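# Lift yellow foam block from floor onto desk

## Task

A yellow foam block sits on the floor beneath one of the desks. Move it onto that same desk's top surface, resting on the desk itself and not on any other object there. The robot must not tip over or be left leaning, or the task fails. The block must stay in place on its own at the end; it does not count if the robot is still what holds it there.

## Robot and tools

Robot: a Hello Robot Stretch 4 with a single arm. It has an omni-wheel base, a lift that slides up and down a mast, an arm that telescopes forward, a three-joint wrist (yaw, pitch, roll) and a two-finger gripper. It is about 1.6 m tall, and the edge of its base is no more than 0.23 m from the base origin. Loose objects may sometimes get nudged by outside events.

Frames: the base frame has its origin on the floor under the base centre, with x forward, y to the left and z up. hand_pose is the point between the open fingertips (link pinch), given in the base frame; the printed value may be a little off. With all wrist joints at 0, the hand axes line up with the base axes. The odometry frame is where the base frame was when the scene began.

execute_actions(actions, cameras): actions is a list holding one action, or none, which only returns state and images. An action can hold base, joints or both, plus optional pace and contact_limits. Alternatively it holds only end_of_arm: "enable_torque", which re-powers a wrist or gripper motor that has shut off. Motions in one action start together.

base takes exactly one key, and each is an offset from where the base last reported itself:
- translate_m: metres straight ahead (negative is backward), -2 to 2.
- strafe_m: metres sideways (positive is left), -2 to 2.
- rotate_rad: turn in place in radians (positive is counter-clockwise seen from above), -3.2 to 3.2.

joints is a single object of absolute targets, keyed by joint name:
- lift_m: 0 to 1.2 m.
- arm_m: extension, 0 to 0.55 m.
- wrist_yaw_rad: -1.134 to 4.276. 0 points ahead, positive turns left, and 3.14 is stowed back; above 3.4 the arm may block it.
- wrist_pitch_rad: -1.117 to 4.259. 0 is level and 1.57 points down.
- wrist_roll_rad: -1.117 to 4.259. At 0 the fingers are level; positive turns clockwise when viewed from behind.
- gripper_m: fingertip gap in metres, -0.038 to 0.141. Values below 0 press the tips together.

A target beyond its range is clipped and still run, and the result reports this. Unknown keys or other bad values cause the whole call to be rejected with no motion. A joint or the base that you leave out of an action may still be pushing toward an earlier target.

pace is "slow", "default", "fast" or "max". The base drives at up to 0.1, 0.3, 0.4 or 0.6 m/s and turns at up to 1, 2, 3 or 4 rad/s. These speeds shrink when the lift is above 0.2 m.

contact_limits accepts only arm_m, from 0 (gentlest) to 0.75. The default is 0.5.

cameras lists head_camera, head_left_camera, head_right_camera, wrist_camera or "all". Omitting it or passing null also gives all cameras; [] gives none.

Cameras: head_camera sits at the mast top, looking forward and down; turn the base to look elsewhere. head_left_camera and head_right_camera are fisheyes that look down more steeply and show the base and arm. wrist_camera looks along the fingers, with the tips near the bottom of its image. Calibration data is included in the results.

wait(seconds): 0 to 10 s. Nothing new is commanded. It returns state and images.

zoom_image(camera, region): region is [x0, y0, x1, y1] in pixels of that camera's latest full image, measured from the top-left corner, and at most 504x504.

read_manual(section): licence texts only.

finished_scene(scene): the scene number. It closes the scene for good and reports whether the task succeeded.

Suggested order: unfold first by sending lift_m 0.4 with wrist_yaw_rad 0. Locate the block and the desk, drive close, lower the lift, reach under the desk, grip, back out, raise above the desktop, extend, set the block down, open, withdraw, then finish.

Result fields:
- base_status and joint_status: how each motion ended. done (for the base this means the wheels turned as commanded, even if they slipped); off_target (stopped short, may still push); contact_stop_at_<key> (blocked, that part goes slack); limit_stop_at_<name>; time_out; torque_fault.
- on_its_own: uncommanded behaviour. "held at" shows a target, not a position.
- joint_positions.
- lidar_m: 12 distances in 30-degree sectors. The 1st faces ahead and they go counter-clockwise (4th left, 7th behind, 10th right). "-" means nothing seen, or closer than 0.25 m. Desktops register; thin legs and glass may not.
- wrist_depth_mm: a 7x7 grid of depths, 100 to 2000 mm.
- base_odometry: from wheel turns, so slipping counts as travel. turned_by_wheels vs turned_by_imu: a gap over about 0.1 rad suggests a collision or slip.
- base_tilt: forward and right lean in degrees.
- motor_effort: % of maximum, with the peak in brackets. Wheel positive means turning right.
- pictures: the order of the returned images.

Gripping: command a gap smaller than the object. Squeezing harder pulls it toward the wrist. The reading and "done" do not prove you are holding it; a clear gripper effort change does, for targets of 0 or more. Tips pressed on a surface can jam, so raise the lift.

Avoid the following:
- Leaning over 6 degrees (limit_stop_at_tilt) makes the lift, arm and wheels go slack.
- Driving or turning with over 1 kg held and arm_m above 0.2, especially at fast paces, can tip the robot. Strong pushes or pulls, a high gripper or high contact limits add to the risk.
- Pressing the gripper into things causes a torque_fault; fix it with enable_torque.
- Tilting the gripper up while rolled can hit the robot's own body (limit_stop_at_own_body).
- Also avoid drops, slams, hard hits and knocking items over.

Each tool is called after ">>>" by a JSON object that holds its "api" and its "payload".

## Session

>>> {"api": "execute_actions", "payload": {"actions": []}}

Scene clock: 0.00 s.
base_odometry: x=+0.000 y=+0.000 heading=+0.000 (m, m, rad; odometry frame)
turned_by_wheels: +0.000 (rad since the last result)
turned_by_imu: +0.000 (rad since the last result)
base_tilt: forward=-0.6 right=+0.3 (deg)
lidar_m: 0.97 0.89 0.91 1.17 1.86 1.35 0.87 0.77 0.79 1.04 1.52 1.60
base_status: not commanded
joint_positions: lift_m=+0.244 arm_m=-0.001 wrist_yaw_rad=+3.173 wrist_pitch_rad=+0.016 wrist_roll_rad=-0.011 gripper_m=+0.057
joint_status: not commanded
motor_effort: lift_m=+20 arm_m=-1 wrist_yaw_rad=-2 wrist_pitch_rad=-6 wrist_roll_rad=+2 gripper_m=-3 wheel_0=+0 wheel_1=+0 wheel_2=+0 (%)
hand_pose: x=-0.1212 y=+0.0783 z=+0.4173 quat_wxyz=(-0.016, -0.008, -0.005, +1.000) (m; base frame)
wrist_depth_mm: - 142 234 1160 1336 1661 1863 / - 113 140 1138 1336 1618 1808 / - 109 139 1118 1336 1576 1808 / - 117 140 1118 1308 1576 1808 / 142 141 946 1098 1308 1537 1808 / 216 854 904 1098 211 1464 1576 / 216 854 904 1008 1060 991 1098
pictures: head_camera, head_left_camera, head_right_camera, wrist_camera
Images, in order (width x height): head_camera 420x560, head_left_camera 420x672, head_right_camera 420x672, wrist_camera 616x392.

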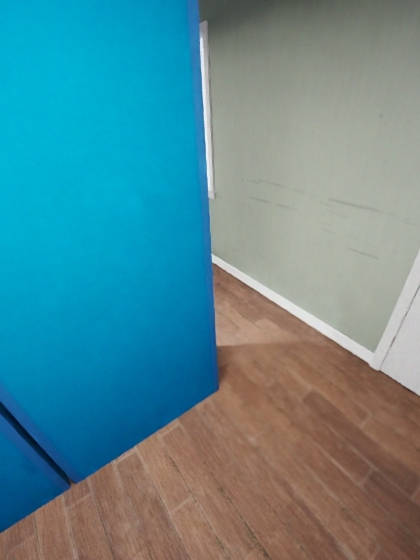

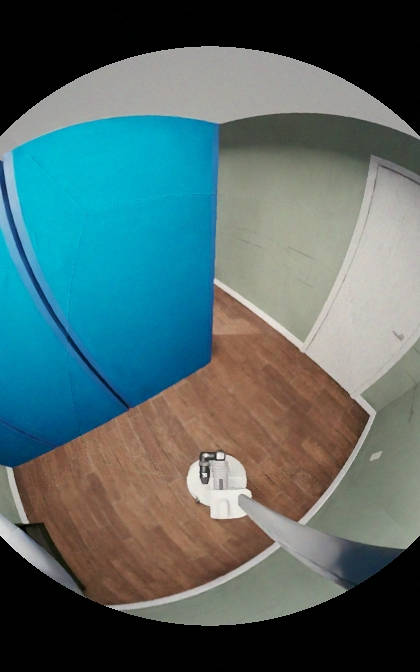

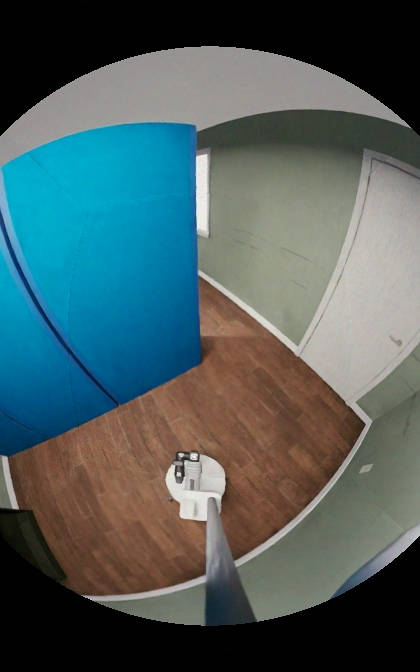

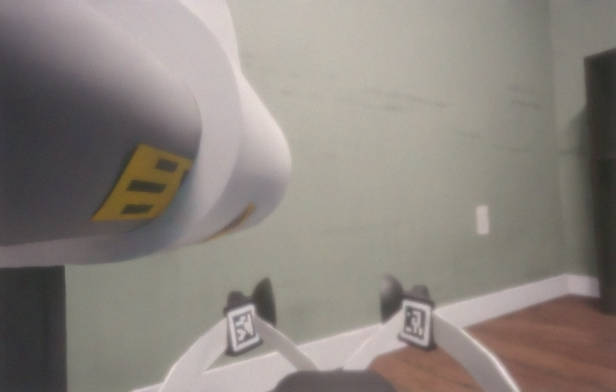

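>>> {"api": "execute_actions", "payload": {"actions": [{"base":{"rotate_rad":2.1},"pace":"fast"}], "cameras": ["head_camera","head_left_camera"]}}

Scene clock: 4.57 s.
base_odometry: x=+0.000 y=+0.000 heading=+2.100 (m, m, rad; odometry frame)
turned_by_wheels: +2.100 (rad since the last result)
turned_by_imu: +2.112 (rad since the last result)
base_tilt: forward=-0.5 right=+0.3 (deg)
lidar_m: 1.82 1.31 0.86 0.78 0.81 1.04 1.57 1.61 0.99 0.88 0.93 1.17
base_status: done
joint_positions: lift_m=+0.244 arm_m=-0.001 wrist_yaw_rad=+3.173 wrist_pitch_rad=+0.016 wrist_roll_rad=-0.011 gripper_m=+0.057
joint_status: not commanded
motor_effort: lift_m=+20(20) arm_m=-1(1) wrist_yaw_rad=-1(1) wrist_pitch_rad=-6(6) wrist_roll_rad=+2(2) gripper_m=-1(1) wheel_0=+0(7) wheel_1=+0(7) wheel_2=+0(9) (%)
hand_pose: x=-0.1212 y=+0.0783 z=+0.4173 quat_wxyz=(-0.016, -0.008, -0.005, +1.000) (m; base frame)
wrist_depth_mm: - 142 234 1661 1708 1366 976 / - 113 140 1661 1708 1397 1008 / - 109 139 1661 1708 1430 1008 / - 117 140 1661 1708 1397 1008 / 142 141 1618 1661 1661 1430 1008 / 216 1618 1576 1618 210 1397 1008 / 215 1229 1042 1098 1060 991 976
pictures: head_camera, head_left_camera
Images, in order (width x height): head_camera 420x560, head_left_camera 420x672.

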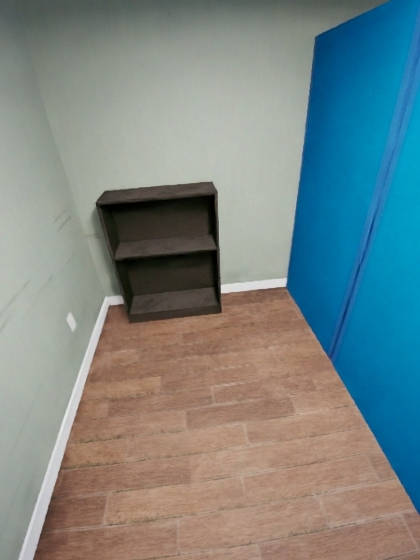

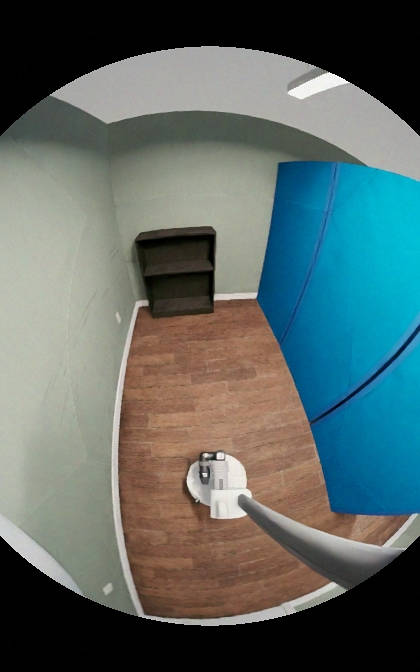

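>>> {"api": "execute_actions", "payload": {"actions": [{"base":{"translate_m":-0.95},"pace":"fast"}], "cameras": []}}

>>> {"api": "execute_actions", "payload": {"actions": [{"base":{"rotate_rad":-1.57},"pace":"fast"}], "cameras": ["head_camera","head_left_camera"]}}

Scene clock: 16.20 s.
base_odometry: x=+0.480 y=-0.820 heading=+2.100 (m, m, rad; odometry frame)
turned_by_wheels: +0.000 (rad since the last result)
turned_by_imu: +0.006 (rad since the last result)
base_tilt: forward=-0.6 right=+0.4 (deg)
lidar_m: 2.76 1.09 0.74 0.68 0.70 0.68 0.60 0.65 0.78 1.80 1.07 1.29
base_status: done
joint_positions: lift_m=+0.244 arm_m=-0.001 wrist_yaw_rad=+3.173 wrist_pitch_rad=+0.016 wrist_roll_rad=-0.011 gripper_m=+0.057
joint_status: not commanded
motor_effort: lift_m=+20(20) arm_m=-1(1) wrist_yaw_rad=+0(0) wrist_pitch_rad=-6(6) wrist_roll_rad=+1(2) gripper_m=-2(3) wheel_0=+1(4) wheel_1=+1(5) wheel_2=-1(12) (%)
hand_pose: x=-0.1212 y=+0.0783 z=+0.4173 quat_wxyz=(-0.016, -0.008, -0.005, +1.000) (m; base frame)
wrist_depth_mm: - 142 234 768 768 798 809 / - 113 140 759 768 798 809 / - 109 139 759 759 798 798 / - 117 140 759 759 798 798 / 143 141 741 759 759 798 798 / 216 732 732 750 211 788 788 / 215 723 732 741 741 778 788
pictures: none
No camera images: the call's "cameras" was empty. Leave "cameras" out to get every camera's image.

Scene clock: 17.93 s.
base_odometry: x=+0.479 y=-0.820 heading=+0.530 (m, m, rad; odometry frame)
turned_by_wheels: -1.570 (rad since the last result)
turned_by_imu: -1.578 (rad since the last result)
base_tilt: forward=-0.6 right=+0.3 (deg)
lidar_m: 1.82 1.06 1.33 2.79 1.12 0.74 0.65 0.71 0.67 0.60 0.62 0.83
base_status: done
joint_positions: lift_m=+0.244 arm_m=-0.001 wrist_yaw_rad=+3.173 wrist_pitch_rad=+0.016 wrist_roll_rad=-0.011 gripper_m=+0.057
joint_status: not commanded
motor_effort: lift_m=+20(20) arm_m=-1(1) wrist_yaw_rad=-1(2) wrist_pitch_rad=-6(6) wrist_roll_rad=+2(2) gripper_m=-2(3) wheel_0=+1(7) wheel_1=+0(8) wheel_2=-2(8) (%)
hand_pose: x=-0.1212 y=+0.0783 z=+0.4173 quat_wxyz=(-0.016, -0.008, -0.005, +1.000) (m; base frame)
wrist_depth_mm: - 142 234 820 820 831 842 / - 113 140 809 820 831 842 / - 109 139 809 820 831 831 / - 117 140 798 820 820 842 / 142 141 788 809 809 820 831 / 216 778 788 798 210 809 820 / 216 778 788 788 809 798 809
pictures: head_camera, head_left_camera
Images, in order (width x height): head_camera 420x560, head_left_camera 420x672.

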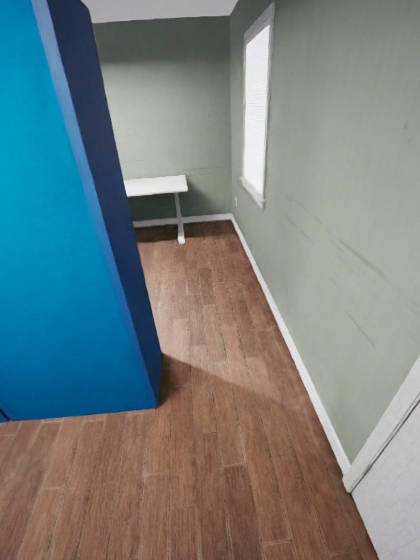

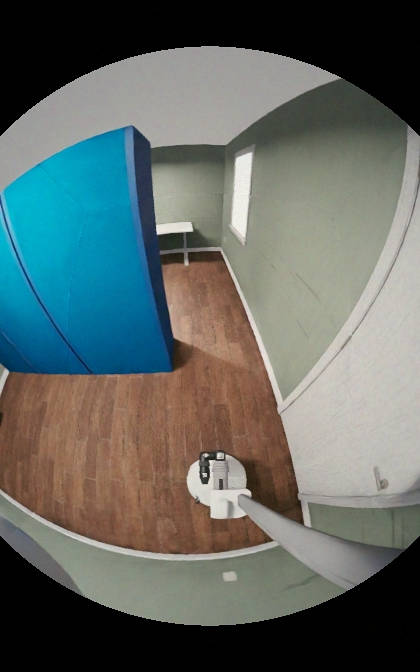

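>>> {"api": "execute_actions", "payload": {"actions": [{"base":{"strafe_m":-0.13},"pace":"fast"}], "cameras": []}}

>>> {"api": "execute_actions", "payload": {"actions": [{"base":{"translate_m":2},"pace":"max"}], "cameras": []}}

>>> {"api": "execute_actions", "payload": {"actions": [{"base":{"rotate_rad":0.9},"joints":{"lift_m":0.4,"wrist_yaw_rad":0},"pace":"fast"}]}}

Scene clock: 26.27 s.
base_odometry: x=+0.545 y=-0.932 heading=+0.530 (m, m, rad; odometry frame)
turned_by_wheels: +0.000 (rad since the last result)
turned_by_imu: +0.001 (rad since the last result)
base_tilt: forward=-0.6 right=+0.3 (deg)
lidar_m: 1.52 1.12 1.35 2.90 1.07 0.73 0.67 0.69 0.48 0.46 0.51 0.67
base_status: done
joint_positions: lift_m=+0.244 arm_m=-0.001 wrist_yaw_rad=+3.173 wrist_pitch_rad=+0.016 wrist_roll_rad=-0.011 gripper_m=+0.057
joint_status: not commanded
motor_effort: lift_m=+20(20) arm_m=-1(1) wrist_yaw_rad=-2(2) wrist_pitch_rad=-6(6) wrist_roll_rad=+3(2) gripper_m=-3(1) wheel_0=+0(8) wheel_1=+0(10) wheel_2=+0(3) (%)
hand_pose: x=-0.1212 y=+0.0783 z=+0.4173 quat_wxyz=(-0.016, -0.008, -0.005, +1.000) (m; base frame)
wrist_depth_mm: - 142 234 809 820 820 831 / - 113 140 809 809 820 831 / - 109 139 798 809 809 820 / - 117 140 788 798 809 820 / 142 140 778 788 788 809 820 / 216 768 778 778 210 798 798 / 215 768 768 778 788 788 798
pictures: none
No camera images: the call's "cameras" was empty. Leave "cameras" out to get every camera's image.

Scene clock: 31.23 s.
base_odometry: x=+2.271 y=+0.079 heading=+0.530 (m, m, rad; odometry frame)
turned_by_wheels: +0.000 (rad since the last result)
turned_by_imu: -0.006 (rad since the last result)
base_tilt: forward=-0.5 right=+0.3 (deg)
lidar_m: 0.70 1.36 1.61 2.70 0.81 0.83 2.20 0.44 0.32 0.27 0.29 0.40
base_status: done
joint_positions: lift_m=+0.244 arm_m=-0.001 wrist_yaw_rad=+3.173 wrist_pitch_rad=+0.016 wrist_roll_rad=-0.011 gripper_m=+0.057
joint_status: not commanded
motor_effort: lift_m=+20(20) arm_m=-1(1) wrist_yaw_rad=-1(4) wrist_pitch_rad=-6(6) wrist_roll_rad=+3(2) gripper_m=-1(1) wheel_0=-1(11) wheel_1=-2(7) wheel_2=+1(15) (%)
hand_pose: x=-0.1212 y=+0.0783 z=+0.4173 quat_wxyz=(-0.016, -0.008, -0.005, +1.000) (m; base frame)
wrist_depth_mm: - 142 233 - - - 788 / - 113 140 - - - 788 / - 109 139 - - - 798 / - 117 140 - - - 798 / 142 141 1618 - - - 809 / 217 878 1308 1756 211 1537 820 / 216 866 1042 1078 1042 976 820
pictures: none
No camera images: the call's "cameras" was empty. Leave "cameras" out to get every camera's image.

Scene clock: 33.63 s.
base_odometry: x=+2.271 y=+0.079 heading=+1.430 (m, m, rad; odometry frame)
turned_by_wheels: +0.900 (rad since the last result)
turned_by_imu: +0.906 (rad since the last result)
base_tilt: forward=-0.5 right=+0.3 (deg)
lidar_m: 1.48 2.69 0.97 0.79 2.64 0.62 0.38 0.29 0.28 0.36 0.53 1.37
base_status: done
joint_positions: lift_m=+0.400 arm_m=-0.001 wrist_yaw_rad=+0.000 wrist_pitch_rad=+0.016 wrist_roll_rad=-0.011 gripper_m=+0.057
joint_status: all done
motor_effort: lift_m=+23(26) arm_m=-1(1) wrist_yaw_rad=-3(7) wrist_pitch_rad=-6(6) wrist_roll_rad=+1(2) gripper_m=-2(2) wheel_0=-1(5) wheel_1=-1(5) wheel_2=+2(6) (%)
hand_pose: x=+0.4583 y=-0.0873 z=+0.5733 quat_wxyz=(+1.000, -0.005, +0.008, +0.000) (m; base frame)
wrist_depth_mm: - - - - - 1808 1537 / - - - - - 1808 1537 / - - - - - 1756 1499 / - - - - - 1708 1464 / - - - - - 1756 1499 / - - - - 210 1756 1499 / 1618 1576 1336 1430 1366 1281 1308
pictures: head_camera, head_left_camera, head_right_camera, wrist_camera
camera_calibration (this result's frames):
wrist_camera: T_world_to_cam=[[0.0468012, -0.998286, -0.0351391, -0.0776323], [0.0101856, 0.0356527, -0.999312, 0.638833], [0.998852, 0.0464112, 0.0118367, -0.235101], [0, 0, 0, 1]] pos_world=[0.231958, -0.0893641, 0.638449]
Images, in order (width x height): head_camera 420x560, head_left_camera 420x672, head_right_camera 420x672, wrist_camera 616x392.

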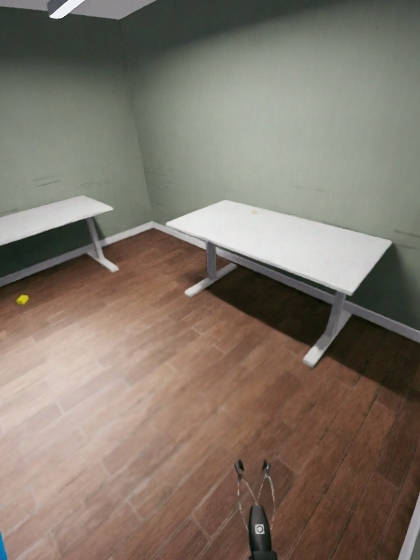

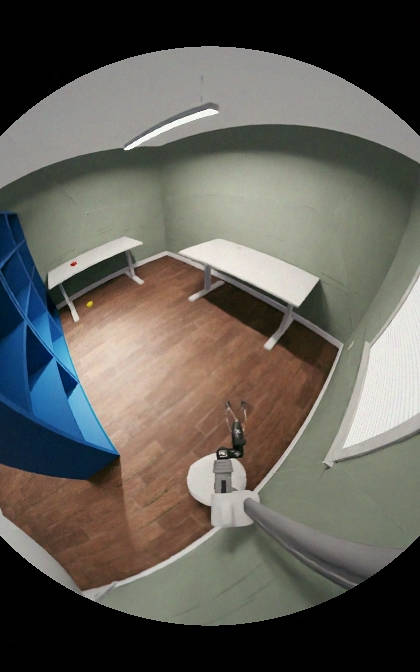

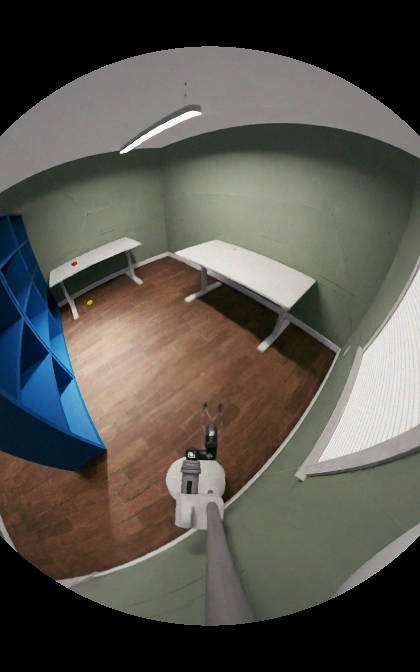

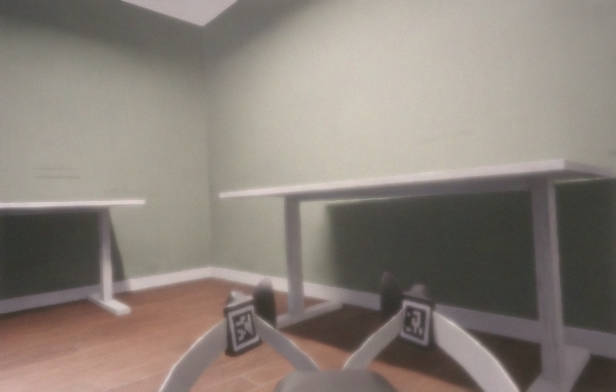

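>>> {"api": "execute_actions", "payload": {"actions": [{"base":{"rotate_rad":0.67},"pace":"fast"}], "cameras": []}}

>>> {"api": "execute_actions", "payload": {"actions": [{"base":{"strafe_m":0.28},"pace":"fast"}], "cameras": []}}

>>> {"api": "execute_actions", "payload": {"actions": [{"base":{"translate_m":1.9},"joints":{"lift_m":0.2,"wrist_pitch_rad":0.9,"gripper_m":0.13},"pace":"max"}]}}

Scene clock: 42.57 s.
base_odometry: x=+2.271 y=+0.079 heading=+2.100 (m, m, rad; odometry frame)
turned_by_wheels: +0.670 (rad since the last result)
turned_by_imu: +0.675 (rad since the last result)
base_tilt: forward=-0.5 right=+0.3 (deg)
lidar_m: 2.67 0.82 0.83 2.18 0.51 0.33 0.28 0.30 0.38 0.72 1.35 1.63
base_status: done
joint_positions: lift_m=+0.400 arm_m=-0.001 wrist_yaw_rad=+0.000 wrist_pitch_rad=+0.016 wrist_roll_rad=-0.011 gripper_m=+0.057
joint_status: not commanded
motor_effort: lift_m=+23(23) arm_m=-1(1) wrist_yaw_rad=-3(2) wrist_pitch_rad=-6(6) wrist_roll_rad=+2(2) gripper_m=-1(2) wheel_0=+0(2) wheel_1=+0(5) wheel_2=+1(8) (%)
hand_pose: x=+0.4583 y=-0.0874 z=+0.5733 quat_wxyz=(+1.000, -0.005, +0.008, +0.000) (m; base frame)
wrist_depth_mm: 1229 - - - - - - / 1229 - - - - - - / 1229 - - - - - - / 1205 - - - - - - / 1205 - - - - - - / 1205 - - - 211 - - / 1205 1464 1366 1430 1366 1255 1397
pictures: none
No camera images: the call's "cameras" was empty. Leave "cameras" out to get every camera's image.

Scene clock: 44.47 s.
base_odometry: x=+2.029 y=-0.062 heading=+2.100 (m, m, rad; odometry frame)
turned_by_wheels: +0.000 (rad since the last result)
turned_by_imu: +0.001 (rad since the last result)
base_tilt: forward=-0.5 right=+0.3 (deg)
lidar_m: 1.53 0.65 0.77 2.38 0.56 0.34 0.32 0.32 0.43 0.80 1.63 1.99
base_status: done
joint_positions: lift_m=+0.400 arm_m=-0.001 wrist_yaw_rad=+0.000 wrist_pitch_rad=+0.016 wrist_roll_rad=-0.011 gripper_m=+0.057
joint_status: not commanded
motor_effort: lift_m=+22(23) arm_m=-1(1) wrist_yaw_rad=-2(3) wrist_pitch_rad=-6(6) wrist_roll_rad=+2(2) gripper_m=-3(2) wheel_0=+1(6) wheel_1=+0(11) wheel_2=+1(2) (%)
hand_pose: x=+0.4583 y=-0.0874 z=+0.5734 quat_wxyz=(+1.000, -0.005, +0.008, +0.000) (m; base frame)
wrist_depth_mm: 661 1205 - - - - - / 931 1078 - - - - - / 1182 1205 - - - - - / 1182 1229 - - - - - / 1098 1182 - - - - - / 569 1182 1281 - 210 - - / 1160 1182 1255 1430 1366 1281 1397
pictures: none
No camera images: the call's "cameras" was empty. Leave "cameras" out to get every camera's image.

Scene clock: 49.53 s.
base_odometry: x=+1.070 y=+1.577 heading=+2.100 (m, m, rad; odometry frame)
turned_by_wheels: +0.000 (rad since the last result)
turned_by_imu: -0.005 (rad since the last result)
base_tilt: forward=-0.5 right=+0.3 (deg)
lidar_m: 0.74 0.75 0.49 0.40 0.44 0.55 1.22 2.23 1.43 1.28 1.28 0.84
base_status: done
joint_positions: lift_m=+0.200 arm_m=-0.001 wrist_yaw_rad=+0.000 wrist_pitch_rad=+0.901 wrist_roll_rad=-0.011 gripper_m=+0.130
joint_status: all done
motor_effort: lift_m=+19(22) arm_m=-1(1) wrist_yaw_rad=-2(0) wrist_pitch_rad=-3(4) wrist_roll_rad=+2(1) gripper_m=+1(4) wheel_0=+0(11) wheel_1=+0(6) wheel_2=+0(14) (%)
hand_pose: x=+0.3489 y=-0.0874 z=+0.1521 quat_wxyz=(+0.900, -0.005, +0.436, +0.002) (m; base frame)
wrist_depth_mm: 820 759 768 741 741 723 707 / 668 640 647 634 621 609 597 / 580 564 554 549 539 530 512 / 504 492 484 480 469 462 455 / 445 436 433 424 418 413 407 / 399 392 377 382 377 208 368 / 362 353 347 165 336 334 338
pictures: head_camera, head_left_camera, head_right_camera, wrist_camera
camera_calibration (this result's frames):
wrist_camera: T_world_to_cam=[[0.0023341, -0.998301, -0.0582137, -0.0683689], [-0.767118, 0.0355569, -0.64052, 0.435559], [0.641502, 0.0461518, -0.765732, 0.122092], [0, 0, 0, 1]] pos_world=[0.255962, -0.0893747, 0.368494]
Images, in order (width x height): head_camera 420x560, head_left_camera 420x672, head_right_camera 420x672, wrist_camera 616x392.

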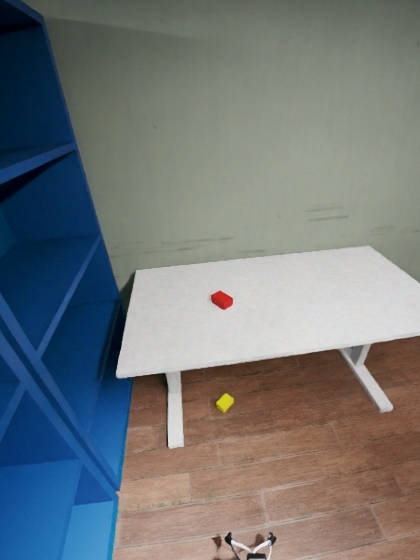

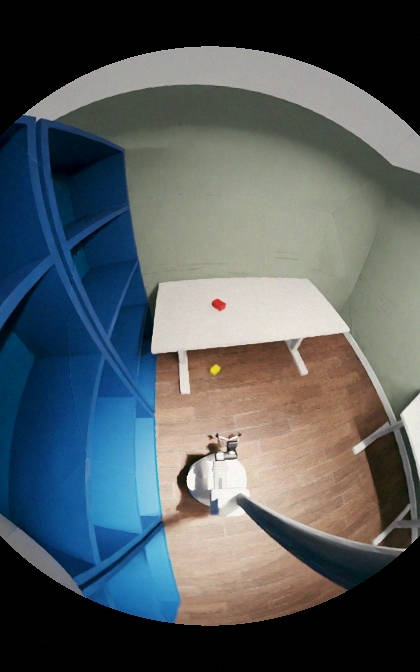

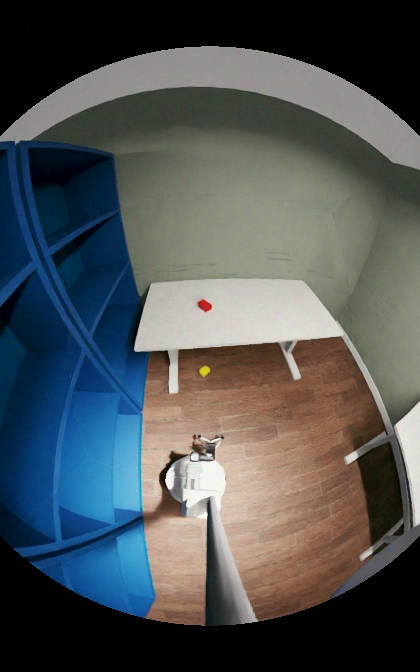

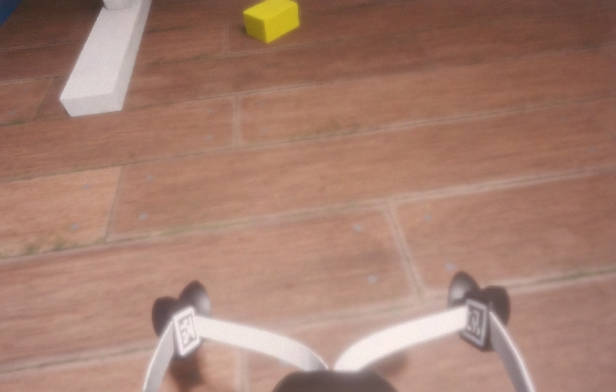

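>>> {"api": "execute_actions", "payload": {"actions": [{"base":{"strafe_m":0.07},"joints":{"lift_m":0.095,"arm_m":0.5},"pace":"fast"}], "cameras": ["wrist_camera","head_camera"]}}

Scene clock: 61.30 s.
base_odometry: x=+1.009 y=+1.542 heading=+2.100 (m, m, rad; odometry frame)
turned_by_wheels: +0.000 (rad since the last result)
turned_by_imu: +0.001 (rad since the last result)
base_tilt: forward=-0.5 right=+0.3 (deg)
lidar_m: 0.73 0.63 0.41 0.36 0.37 0.47 1.01 2.22 1.52 1.33 1.27 0.82
base_status: done
joint_positions: lift_m=+0.095 arm_m=+0.499 wrist_yaw_rad=+0.000 wrist_pitch_rad=+0.901 wrist_roll_rad=-0.011 gripper_m=+0.130
joint_status: all done
motor_effort: lift_m=+17(18) arm_m=+5(5) wrist_yaw_rad=-2(2) wrist_pitch_rad=-3(4) wrist_roll_rad=+2(2) gripper_m=+0(0) wheel_0=+0(8) wheel_1=-2(9) wheel_2=-1(0) (%)
hand_pose: x=+0.8491 y=-0.0874 z=+0.0473 quat_wxyz=(+0.900, -0.005, +0.436, +0.002) (m; base frame)
wrist_depth_mm: 508 569 554 539 525 512 500 / 430 473 462 452 439 433 424 / 389 402 394 327 377 373 366 / 353 351 343 327 332 327 322 / 315 310 306 301 297 293 290 / 283 278 268 271 267 208 260 / 256 251 246 166 239 236 238
pictures: head_camera, wrist_camera
camera_calibration (this result's frames):
wrist_camera: T_world_to_cam=[[0.00246284, -0.998301, -0.0582135, -0.0757248], [-0.767033, 0.0354643, -0.640627, 0.752089], [0.641603, 0.0462294, -0.765642, -0.279134], [0, 0, 0, 1]] pos_world=[0.756157, -0.0893642, 0.263684]
Images, in order (width x height): head_camera 420x560, wrist_camera 616x392.

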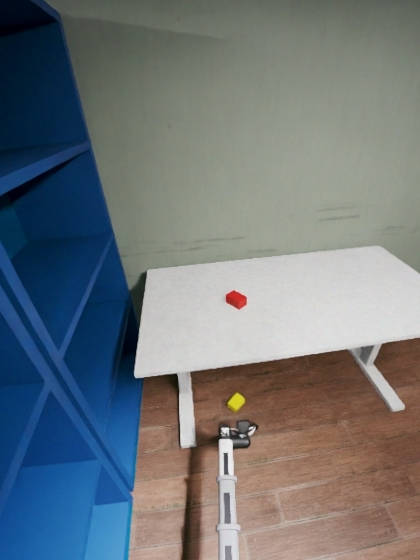

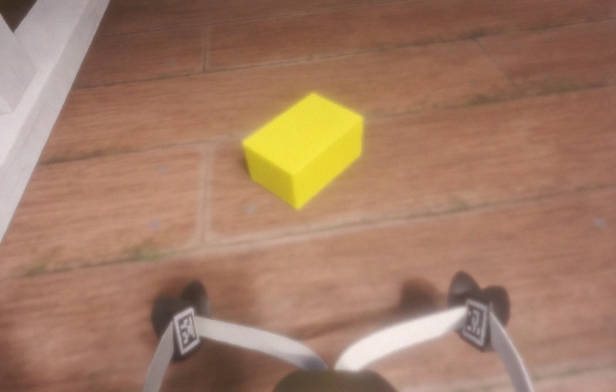

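>>> {"api": "execute_actions", "payload": {"actions": [{"base":{"strafe_m":0.02}}], "cameras": []}}

>>> {"api": "execute_actions", "payload": {"actions": [{"base":{"translate_m":0.15},"joints":{"lift_m":0.085}}], "cameras": ["wrist_camera"]}}

Scene clock: 71.13 s.
base_odometry: x=+0.992 y=+1.532 heading=+2.100 (m, m, rad; odometry frame)
turned_by_wheels: +0.000 (rad since the last result)
turned_by_imu: +0.001 (rad since the last result)
base_tilt: forward=-0.5 right=+0.3 (deg)
lidar_m: 0.73 0.60 0.38 0.33 0.34 0.45 1.00 2.22 1.53 1.40 1.28 0.80
base_status: done
joint_positions: lift_m=+0.095 arm_m=+0.499 wrist_yaw_rad=+0.000 wrist_pitch_rad=+0.901 wrist_roll_rad=-0.011 gripper_m=+0.130
joint_status: not commanded
motor_effort: lift_m=+17(17) arm_m=+5(5) wrist_yaw_rad=-1(2) wrist_pitch_rad=-3(3) wrist_roll_rad=+3(1) gripper_m=+0(0) wheel_0=+1(9) wheel_1=+0(6) wheel_2=+0(0) (%)
hand_pose: x=+0.8491 y=-0.0874 z=+0.0473 quat_wxyz=(+0.900, -0.005, +0.436, +0.002) (m; base frame)
wrist_depth_mm: 484 559 554 539 525 508 500 / 404 469 462 452 442 430 424 / 379 404 394 320 368 370 366 / 343 351 343 329 334 327 324 / 314 310 306 301 296 293 289 / 283 278 267 271 267 208 262 / 256 250 247 166 238 236 239
pictures: none
No camera images: the call's "cameras" was empty. Leave "cameras" out to get every camera's image.

Scene clock: 72.97 s.
base_odometry: x=+0.916 y=+1.661 heading=+2.100 (m, m, rad; odometry frame)
turned_by_wheels: +0.000 (rad since the last result)
turned_by_imu: +0.000 (rad since the last result)
base_tilt: forward=-0.6 right=+0.2 (deg)
lidar_m: 0.59 0.60 0.40 0.35 0.36 0.46 1.02 2.38 1.50 1.38 1.03 0.65
base_status: done
joint_positions: lift_m=+0.085 arm_m=+0.499 wrist_yaw_rad=+0.000 wrist_pitch_rad=+0.901 wrist_roll_rad=-0.011 gripper_m=+0.130
joint_status: all done
motor_effort: lift_m=+17(18) arm_m=+5(5) wrist_yaw_rad=-2(2) wrist_pitch_rad=-3(3) wrist_roll_rad=+1(1) gripper_m=-1(1) wheel_0=+0(9) wheel_1=+0(4) wheel_2=+1(8) (%)
hand_pose: x=+0.8491 y=-0.0874 z=+0.0373 quat_wxyz=(+0.900, -0.005, +0.436, +0.002) (m; base frame)
wrist_depth_mm: 496 549 535 521 504 492 480 / 430 455 442 433 424 415 407 / 382 387 379 373 366 357 353 / 340 336 332 327 320 317 310 / 304 298 294 242 240 282 277 / 273 267 221 214 220 208 252 / 246 241 236 166 230 228 229
pictures: wrist_camera
camera_calibration (this result's frames):
wrist_camera: T_world_to_cam=[[0.00236533, -0.998301, -0.0582134, -0.0762411], [-0.767038, 0.0355385, -0.640616, 0.745694], [0.641597, 0.0461671, -0.765651, -0.286781], [0, 0, 0, 1]] pos_world=[0.756154, -0.0893726, 0.253691]
Images, in order (width x height): wrist_camera 616x392.

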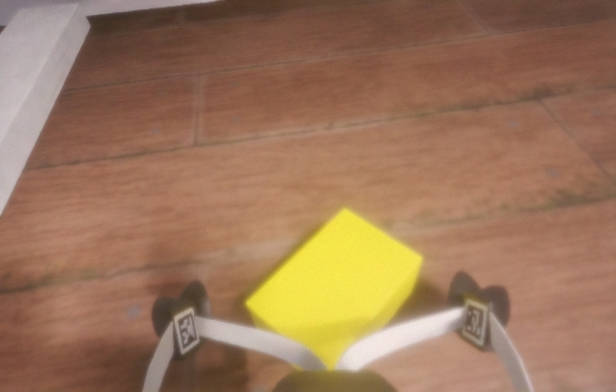

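Between the fingers.

>>> {"api": "execute_actions", "payload": {"actions": [{"joints":{"gripper_m":0.02}}], "cameras": ["wrist_camera"]}}

>>> {"api": "execute_actions", "payload": {"actions": [{"joints":{"lift_m":0.13,"arm_m":0.05}}], "cameras": ["wrist_camera","head_camera"]}}

Scene clock: 79.57 s.
base_odometry: x=+0.916 y=+1.661 heading=+2.100 (m, m, rad; odometry frame)
turned_by_wheels: +0.000 (rad since the last result)
turned_by_imu: +0.002 (rad since the last result)
base_tilt: forward=-0.5 right=+0.3 (deg)
lidar_m: 0.59 0.59 0.39 0.34 0.39 0.47 1.03 2.37 1.50 1.37 1.03 0.65
base_status: not commanded
joint_positions: lift_m=+0.085 arm_m=+0.499 wrist_yaw_rad=+0.000 wrist_pitch_rad=+0.901 wrist_roll_rad=-0.011 gripper_m=+0.020
joint_status: all done
motor_effort: lift_m=+17(17) arm_m=+5(5) wrist_yaw_rad=-1(0) wrist_pitch_rad=-3(3) wrist_roll_rad=+2(2) gripper_m=-17(17) wheel_0=+0(0) wheel_1=-1(0) wheel_2=+1(1) (%)
hand_pose: x=+0.8491 y=-0.0874 z=+0.0373 quat_wxyz=(+0.900, -0.005, +0.436, +0.002) (m; base frame)
wrist_depth_mm: 492 544 530 521 504 492 477 / 430 452 445 436 424 415 404 / 382 387 379 373 364 357 351 / 342 338 332 320 319 314 310 / 303 298 294 229 272 281 278 / 272 268 255 207 203 254 251 / 246 239 230 222 225 173 229
pictures: wrist_camera
camera_calibration (this result's frames):
wrist_camera: T_world_to_cam=[[0.00228861, -0.998302, -0.0582135, -0.0761897], [-0.767069, 0.0355952, -0.640576, 0.745704], [0.64156, 0.0461198, -0.765685, -0.286748], [0, 0, 0, 1]] pos_world=[0.756147, -0.0893789, 0.253687]
Images, in order (width x height): wrist_camera 616x392.

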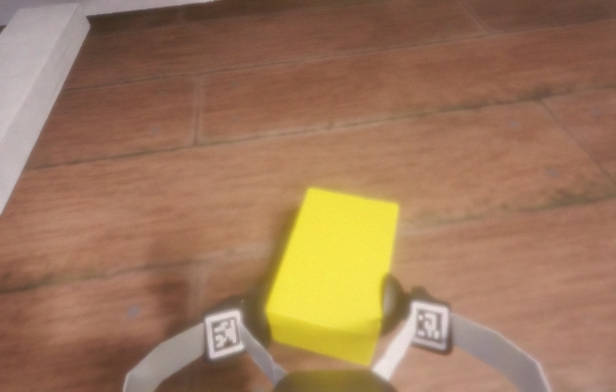

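Scene clock: 81.97 s.
base_odometry: x=+0.916 y=+1.661 heading=+2.100 (m, m, rad; odometry frame)
turned_by_wheels: +0.000 (rad since the last result)
turned_by_imu: +0.001 (rad since the last result)
base_tilt: forward=-0.5 right=+0.3 (deg)
lidar_m: 0.58 0.59 0.41 0.36 0.37 0.45 1.00 2.35 1.50 1.40 1.02 0.64
base_status: not commanded
joint_positions: lift_m=+0.130 arm_m=+0.051 wrist_yaw_rad=+0.000 wrist_pitch_rad=+0.902 wrist_roll_rad=-0.011 gripper_m=+0.020
joint_status: all done
motor_effort: lift_m=+24(25) arm_m=-5(6) wrist_yaw_rad=-2(2) wrist_pitch_rad=-5(5) wrist_roll_rad=+1(2) gripper_m=-16(16) wheel_0=+0(0) wheel_1=-1(0) wheel_2=+0(1) (%)
hand_pose: x=+0.4007 y=-0.0874 z=+0.0816 quat_wxyz=(+0.900, -0.005, +0.436, +0.002) (m; base frame)
wrist_depth_mm: 668 597 634 615 597 580 569 / 535 508 525 512 504 492 480 / 436 445 449 439 430 424 418 / 404 399 392 379 379 373 368 / 359 353 349 230 324 332 329 / 324 317 303 207 202 298 297 / 293 283 273 223 267 174 271
pictures: head_camera, wrist_camera
camera_calibration (this result's frames):
wrist_camera: T_world_to_cam=[[0.00203582, -0.998302, -0.0582147, -0.072519], [-0.767422, 0.0357642, -0.640144, 0.430321], [0.641139, 0.0459785, -0.766046, 0.0350592], [0, 0, 0, 1]] pos_world=[0.307908, -0.0893979, 0.298103]
Images, in order (width x height): head_camera 420x560, wrist_camera 616x392.

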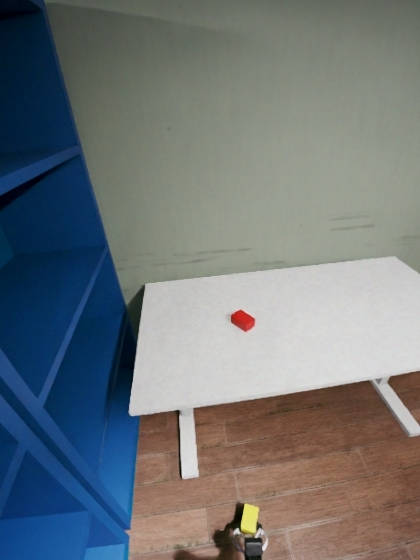

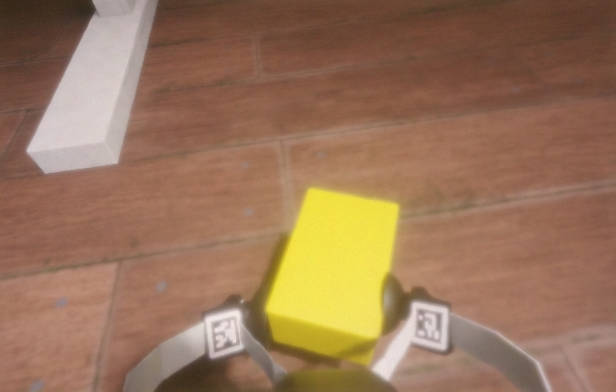

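>>> {"api": "execute_actions", "payload": {"actions": [{"joints":{"lift_m":0.9},"pace":"fast"}], "cameras": []}}

>>> {"api": "execute_actions", "payload": {"actions": [{"joints":{"arm_m":0.4}}], "cameras": ["wrist_camera","head_camera"]}}

Scene clock: 91.13 s.
base_odometry: x=+0.916 y=+1.661 heading=+2.100 (m, m, rad; odometry frame)
turned_by_wheels: +0.000 (rad since the last result)
turned_by_imu: +0.002 (rad since the last result)
base_tilt: forward=-0.5 right=+0.3 (deg)
lidar_m: 0.59 0.60 0.42 0.35 0.35 0.50 1.01 2.39 1.49 1.38 1.02 0.65
base_status: not commanded
joint_positions: lift_m=+0.900 arm_m=+0.051 wrist_yaw_rad=+0.000 wrist_pitch_rad=+0.902 wrist_roll_rad=-0.011 gripper_m=+0.020
joint_status: all done
motor_effort: lift_m=+23(24) arm_m=-5(5) wrist_yaw_rad=-1(2) wrist_pitch_rad=-5(5) wrist_roll_rad=+2(3) gripper_m=-18(17) wheel_0=+0(0) wheel_1=-1(1) wheel_2=+0(1) (%)
hand_pose: x=+0.4007 y=-0.0874 z=+0.8517 quat_wxyz=(+0.900, -0.005, +0.436, +0.002) (m; base frame)
wrist_depth_mm: 946 759 741 668 699 683 668 / 946 634 615 597 585 574 569 / 559 535 525 517 504 492 496 / 473 466 473 466 477 1308 1255 / 1138 1205 1229 230 1138 1182 1160 / 1060 1098 1078 207 202 1078 1060 / 976 946 976 223 960 174 976
pictures: none
No camera images: the call's "cameras" was empty. Leave "cameras" out to get every camera's image.

Scene clock: 93.30 s.
base_odometry: x=+0.916 y=+1.661 heading=+2.100 (m, m, rad; odometry frame)
turned_by_wheels: +0.000 (rad since the last result)
turned_by_imu: +0.001 (rad since the last result)
base_tilt: forward=-0.5 right=+0.3 (deg)
lidar_m: 0.57 0.60 0.40 0.34 0.36 0.48 1.01 2.39 1.50 1.37 1.03 0.62
base_status: not commanded
joint_positions: lift_m=+0.900 arm_m=+0.399 wrist_yaw_rad=+0.000 wrist_pitch_rad=+0.901 wrist_roll_rad=-0.011 gripper_m=+0.020
joint_status: all done
motor_effort: lift_m=+23(23) arm_m=+5(8) wrist_yaw_rad=-3(2) wrist_pitch_rad=-4(5) wrist_roll_rad=+2(2) gripper_m=-17(16) wheel_0=+0(0) wheel_1=+0(0) wheel_2=+0(1) (%)
hand_pose: x=+0.7490 y=-0.0874 z=+0.8517 quat_wxyz=(+0.900, -0.005, +0.436, +0.002) (m; base frame)
wrist_depth_mm: 691 699 707 723 691 683 661 / 654 627 609 591 585 574 559 / 544 530 525 504 500 492 484 / 473 462 455 413 436 433 427 / 418 410 404 230 377 387 382 / 377 370 353 207 202 349 345 / 340 330 319 223 310 173 315
pictures: head_camera, wrist_camera
camera_calibration (this result's frames):
wrist_camera: T_world_to_cam=[[0.00236804, -0.998301, -0.0582139, -0.0285899], [-0.767182, 0.0355264, -0.640445, 1.19064], [0.641425, 0.0461772, -0.765795, 0.401296], [0, 0, 0, 1]] pos_world=[0.656105, -0.0893712, 1.06819]
Images, in order (width x height): head_camera 420x560, wrist_camera 616x392.

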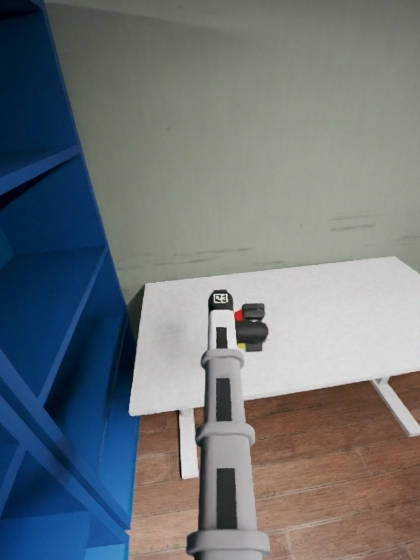

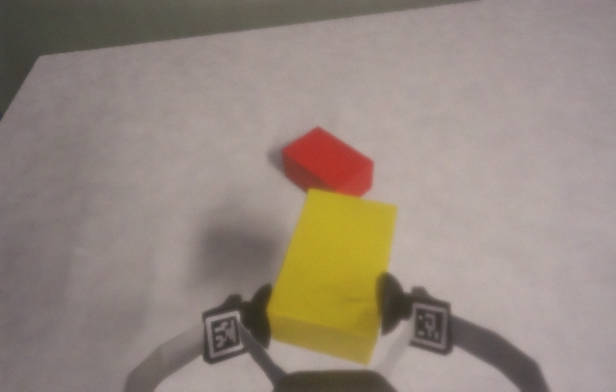

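>>> {"api": "execute_actions", "payload": {"actions": [{"joints":{"lift_m":0.813},"pace":"slow"}], "cameras": ["wrist_camera"]}}

Scene clock: 101.57 s.
base_odometry: x=+0.916 y=+1.661 heading=+2.100 (m, m, rad; odometry frame)
turned_by_wheels: +0.000 (rad since the last result)
turned_by_imu: +0.001 (rad since the last result)
base_tilt: forward=-0.5 right=+0.2 (deg)
lidar_m: 0.58 0.60 0.40 0.36 0.38 0.48 1.01 2.39 1.48 1.37 1.03 0.67
base_status: not commanded
joint_positions: lift_m=+0.813 arm_m=+0.399 wrist_yaw_rad=+0.000 wrist_pitch_rad=+0.901 wrist_roll_rad=-0.011 gripper_m=+0.020
joint_status: all done
motor_effort: lift_m=+17(23) arm_m=+5(5) wrist_yaw_rad=+0(2) wrist_pitch_rad=-4(4) wrist_roll_rad=+1(1) gripper_m=-19(19) wheel_0=+0(0) wheel_1=-1(0) wheel_2=+0(0) (%)
hand_pose: x=+0.7490 y=-0.0874 z=+0.7652 quat_wxyz=(+0.900, -0.005, +0.436, +0.002) (m; base frame)
wrist_depth_mm: 580 569 549 535 517 504 496 / 480 469 459 379 436 427 418 / 407 399 392 366 368 370 364 / 353 347 342 330 330 325 320 / 314 309 303 229 282 290 287 / 281 277 264 208 202 262 259 / 254 247 238 222 233 173 236
pictures: wrist_camera
camera_calibration (this result's frames):
wrist_camera: T_world_to_cam=[[0.00236792, -0.998301, -0.0582139, -0.0336247], [-0.767182, 0.0355265, -0.640445, 1.13525], [0.641425, 0.0461772, -0.765795, 0.335061], [0, 0, 0, 1]] pos_world=[0.656106, -0.0893712, 0.981696]
Images, in order (width x height): wrist_camera 616x392.

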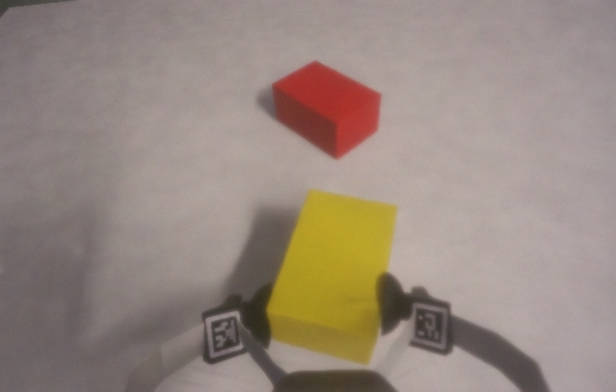

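Depths nearly match the floor pickup; lower slightly and release.

>>> {"api": "execute_actions", "payload": {"actions": [{"joints":{"lift_m":0.806},"pace":"slow"}], "cameras": []}}

>>> {"api": "execute_actions", "payload": {"actions": [{"joints":{"gripper_m":0.12}}], "cameras": []}}

>>> {"api": "execute_actions", "payload": {"actions": [{"joints":{"lift_m":0.92},"pace":"fast"}], "cameras": ["wrist_camera"]}}

Scene clock: 107.53 s.
base_odometry: x=+0.916 y=+1.661 heading=+2.100 (m, m, rad; odometry frame)
turned_by_wheels: +0.000 (rad since the last result)
turned_by_imu: +0.001 (rad since the last result)
base_tilt: forward=-0.5 right=+0.3 (deg)
lidar_m: 0.60 0.61 0.41 0.36 0.38 0.49 1.02 2.39 1.49 1.38 1.03 0.66
base_status: not commanded
joint_positions: lift_m=+0.806 arm_m=+0.399 wrist_yaw_rad=+0.000 wrist_pitch_rad=+0.901 wrist_roll_rad=-0.011 gripper_m=+0.020
joint_status: all done
motor_effort: lift_m=+17(15) arm_m=+5(5) wrist_yaw_rad=-2(2) wrist_pitch_rad=-4(4) wrist_roll_rad=+2(1) gripper_m=-15(19) wheel_0=+0(0) wheel_1=+0(0) wheel_2=+0(1) (%)
hand_pose: x=+0.7490 y=-0.0874 z=+0.7583 quat_wxyz=(+0.900, -0.005, +0.436, +0.002) (m; base frame)
wrist_depth_mm: 564 554 535 521 508 492 484 / 466 455 445 366 424 415 407 / 397 389 382 362 364 359 355 / 345 338 334 322 322 315 312 / 304 300 294 230 274 282 278 / 273 270 257 207 203 255 253 / 248 240 232 223 226 173 230
pictures: none
No camera images: the call's "cameras" was empty. Leave "cameras" out to get every camera's image.

Scene clock: 109.40 s.
base_odometry: x=+0.916 y=+1.661 heading=+2.100 (m, m, rad; odometry frame)
turned_by_wheels: +0.000 (rad since the last result)
turned_by_imu: +0.001 (rad since the last result)
base_tilt: forward=-0.5 right=+0.3 (deg)
lidar_m: 0.60 0.60 0.39 0.35 0.38 0.49 0.99 2.39 1.50 1.37 1.02 0.64
base_status: not commanded
joint_positions: lift_m=+0.806 arm_m=+0.399 wrist_yaw_rad=+0.000 wrist_pitch_rad=+0.901 wrist_roll_rad=-0.011 gripper_m=+0.120
joint_status: all done
motor_effort: lift_m=+16(16) arm_m=+5(5) wrist_yaw_rad=-1(4) wrist_pitch_rad=-4(4) wrist_roll_rad=+2(3) gripper_m=+0(19) wheel_0=+0(0) wheel_1=+0(0) wheel_2=+1(0) (%)
hand_pose: x=+0.7490 y=-0.0874 z=+0.7583 quat_wxyz=(+0.900, -0.005, +0.436, +0.002) (m; base frame)
wrist_depth_mm: 564 554 535 525 508 496 484 / 466 455 445 368 421 415 407 / 397 389 379 362 364 359 353 / 345 338 332 327 322 317 312 / 304 298 296 243 273 282 278 / 272 270 222 220 250 209 252 / 248 242 236 165 230 229 230
pictures: none
No camera images: the call's "cameras" was empty. Leave "cameras" out to get every camera's image.

Scene clock: 110.63 s.
base_odometry: x=+0.916 y=+1.661 heading=+2.100 (m, m, rad; odometry frame)
turned_by_wheels: +0.000 (rad since the last result)
turned_by_imu: +0.000 (rad since the last result)
base_tilt: forward=-0.5 right=+0.4 (deg)
lidar_m: 0.57 0.60 0.41 0.36 0.37 0.46 1.02 2.39 1.49 1.38 1.03 0.65
base_status: not commanded
joint_positions: lift_m=+0.920 arm_m=+0.399 wrist_yaw_rad=+0.000 wrist_pitch_rad=+0.901 wrist_roll_rad=-0.011 gripper_m=+0.120
joint_status: all done
motor_effort: lift_m=+23(23) arm_m=+5(5) wrist_yaw_rad=-3(1) wrist_pitch_rad=-4(4) wrist_roll_rad=+1(3) gripper_m=-1(1) wheel_0=+0(0) wheel_1=-1(0) wheel_2=+1(0) (%)
hand_pose: x=+0.7490 y=-0.0874 z=+0.8717 quat_wxyz=(+0.900, -0.005, +0.436, +0.002) (m; base frame)
wrist_depth_mm: 691 715 723 723 741 723 699 / 699 661 640 627 615 609 597 / 574 564 549 539 535 521 512 / 500 492 480 449 459 459 452 / 442 436 430 421 418 410 404 / 397 392 220 368 362 209 366 / 362 351 343 164 334 332 334
pictures: wrist_camera
camera_calibration (this result's frames):
wrist_camera: T_world_to_cam=[[0.00236752, -0.998301, -0.0582139, -0.0274249], [-0.767181, 0.0355269, -0.640446, 1.20346], [0.641426, 0.0461769, -0.765794, 0.41661], [0, 0, 0, 1]] pos_world=[0.656113, -0.0893713, 1.08819]
Images, in order (width x height): wrist_camera 616x392.

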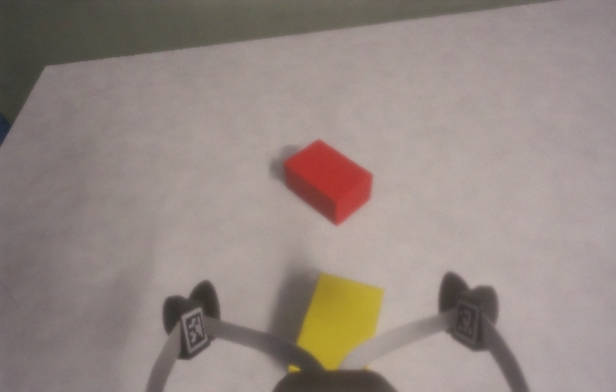

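>>> {"api": "finished_scene", "payload": {"scene": 1}}

The scene is finished: the task was done.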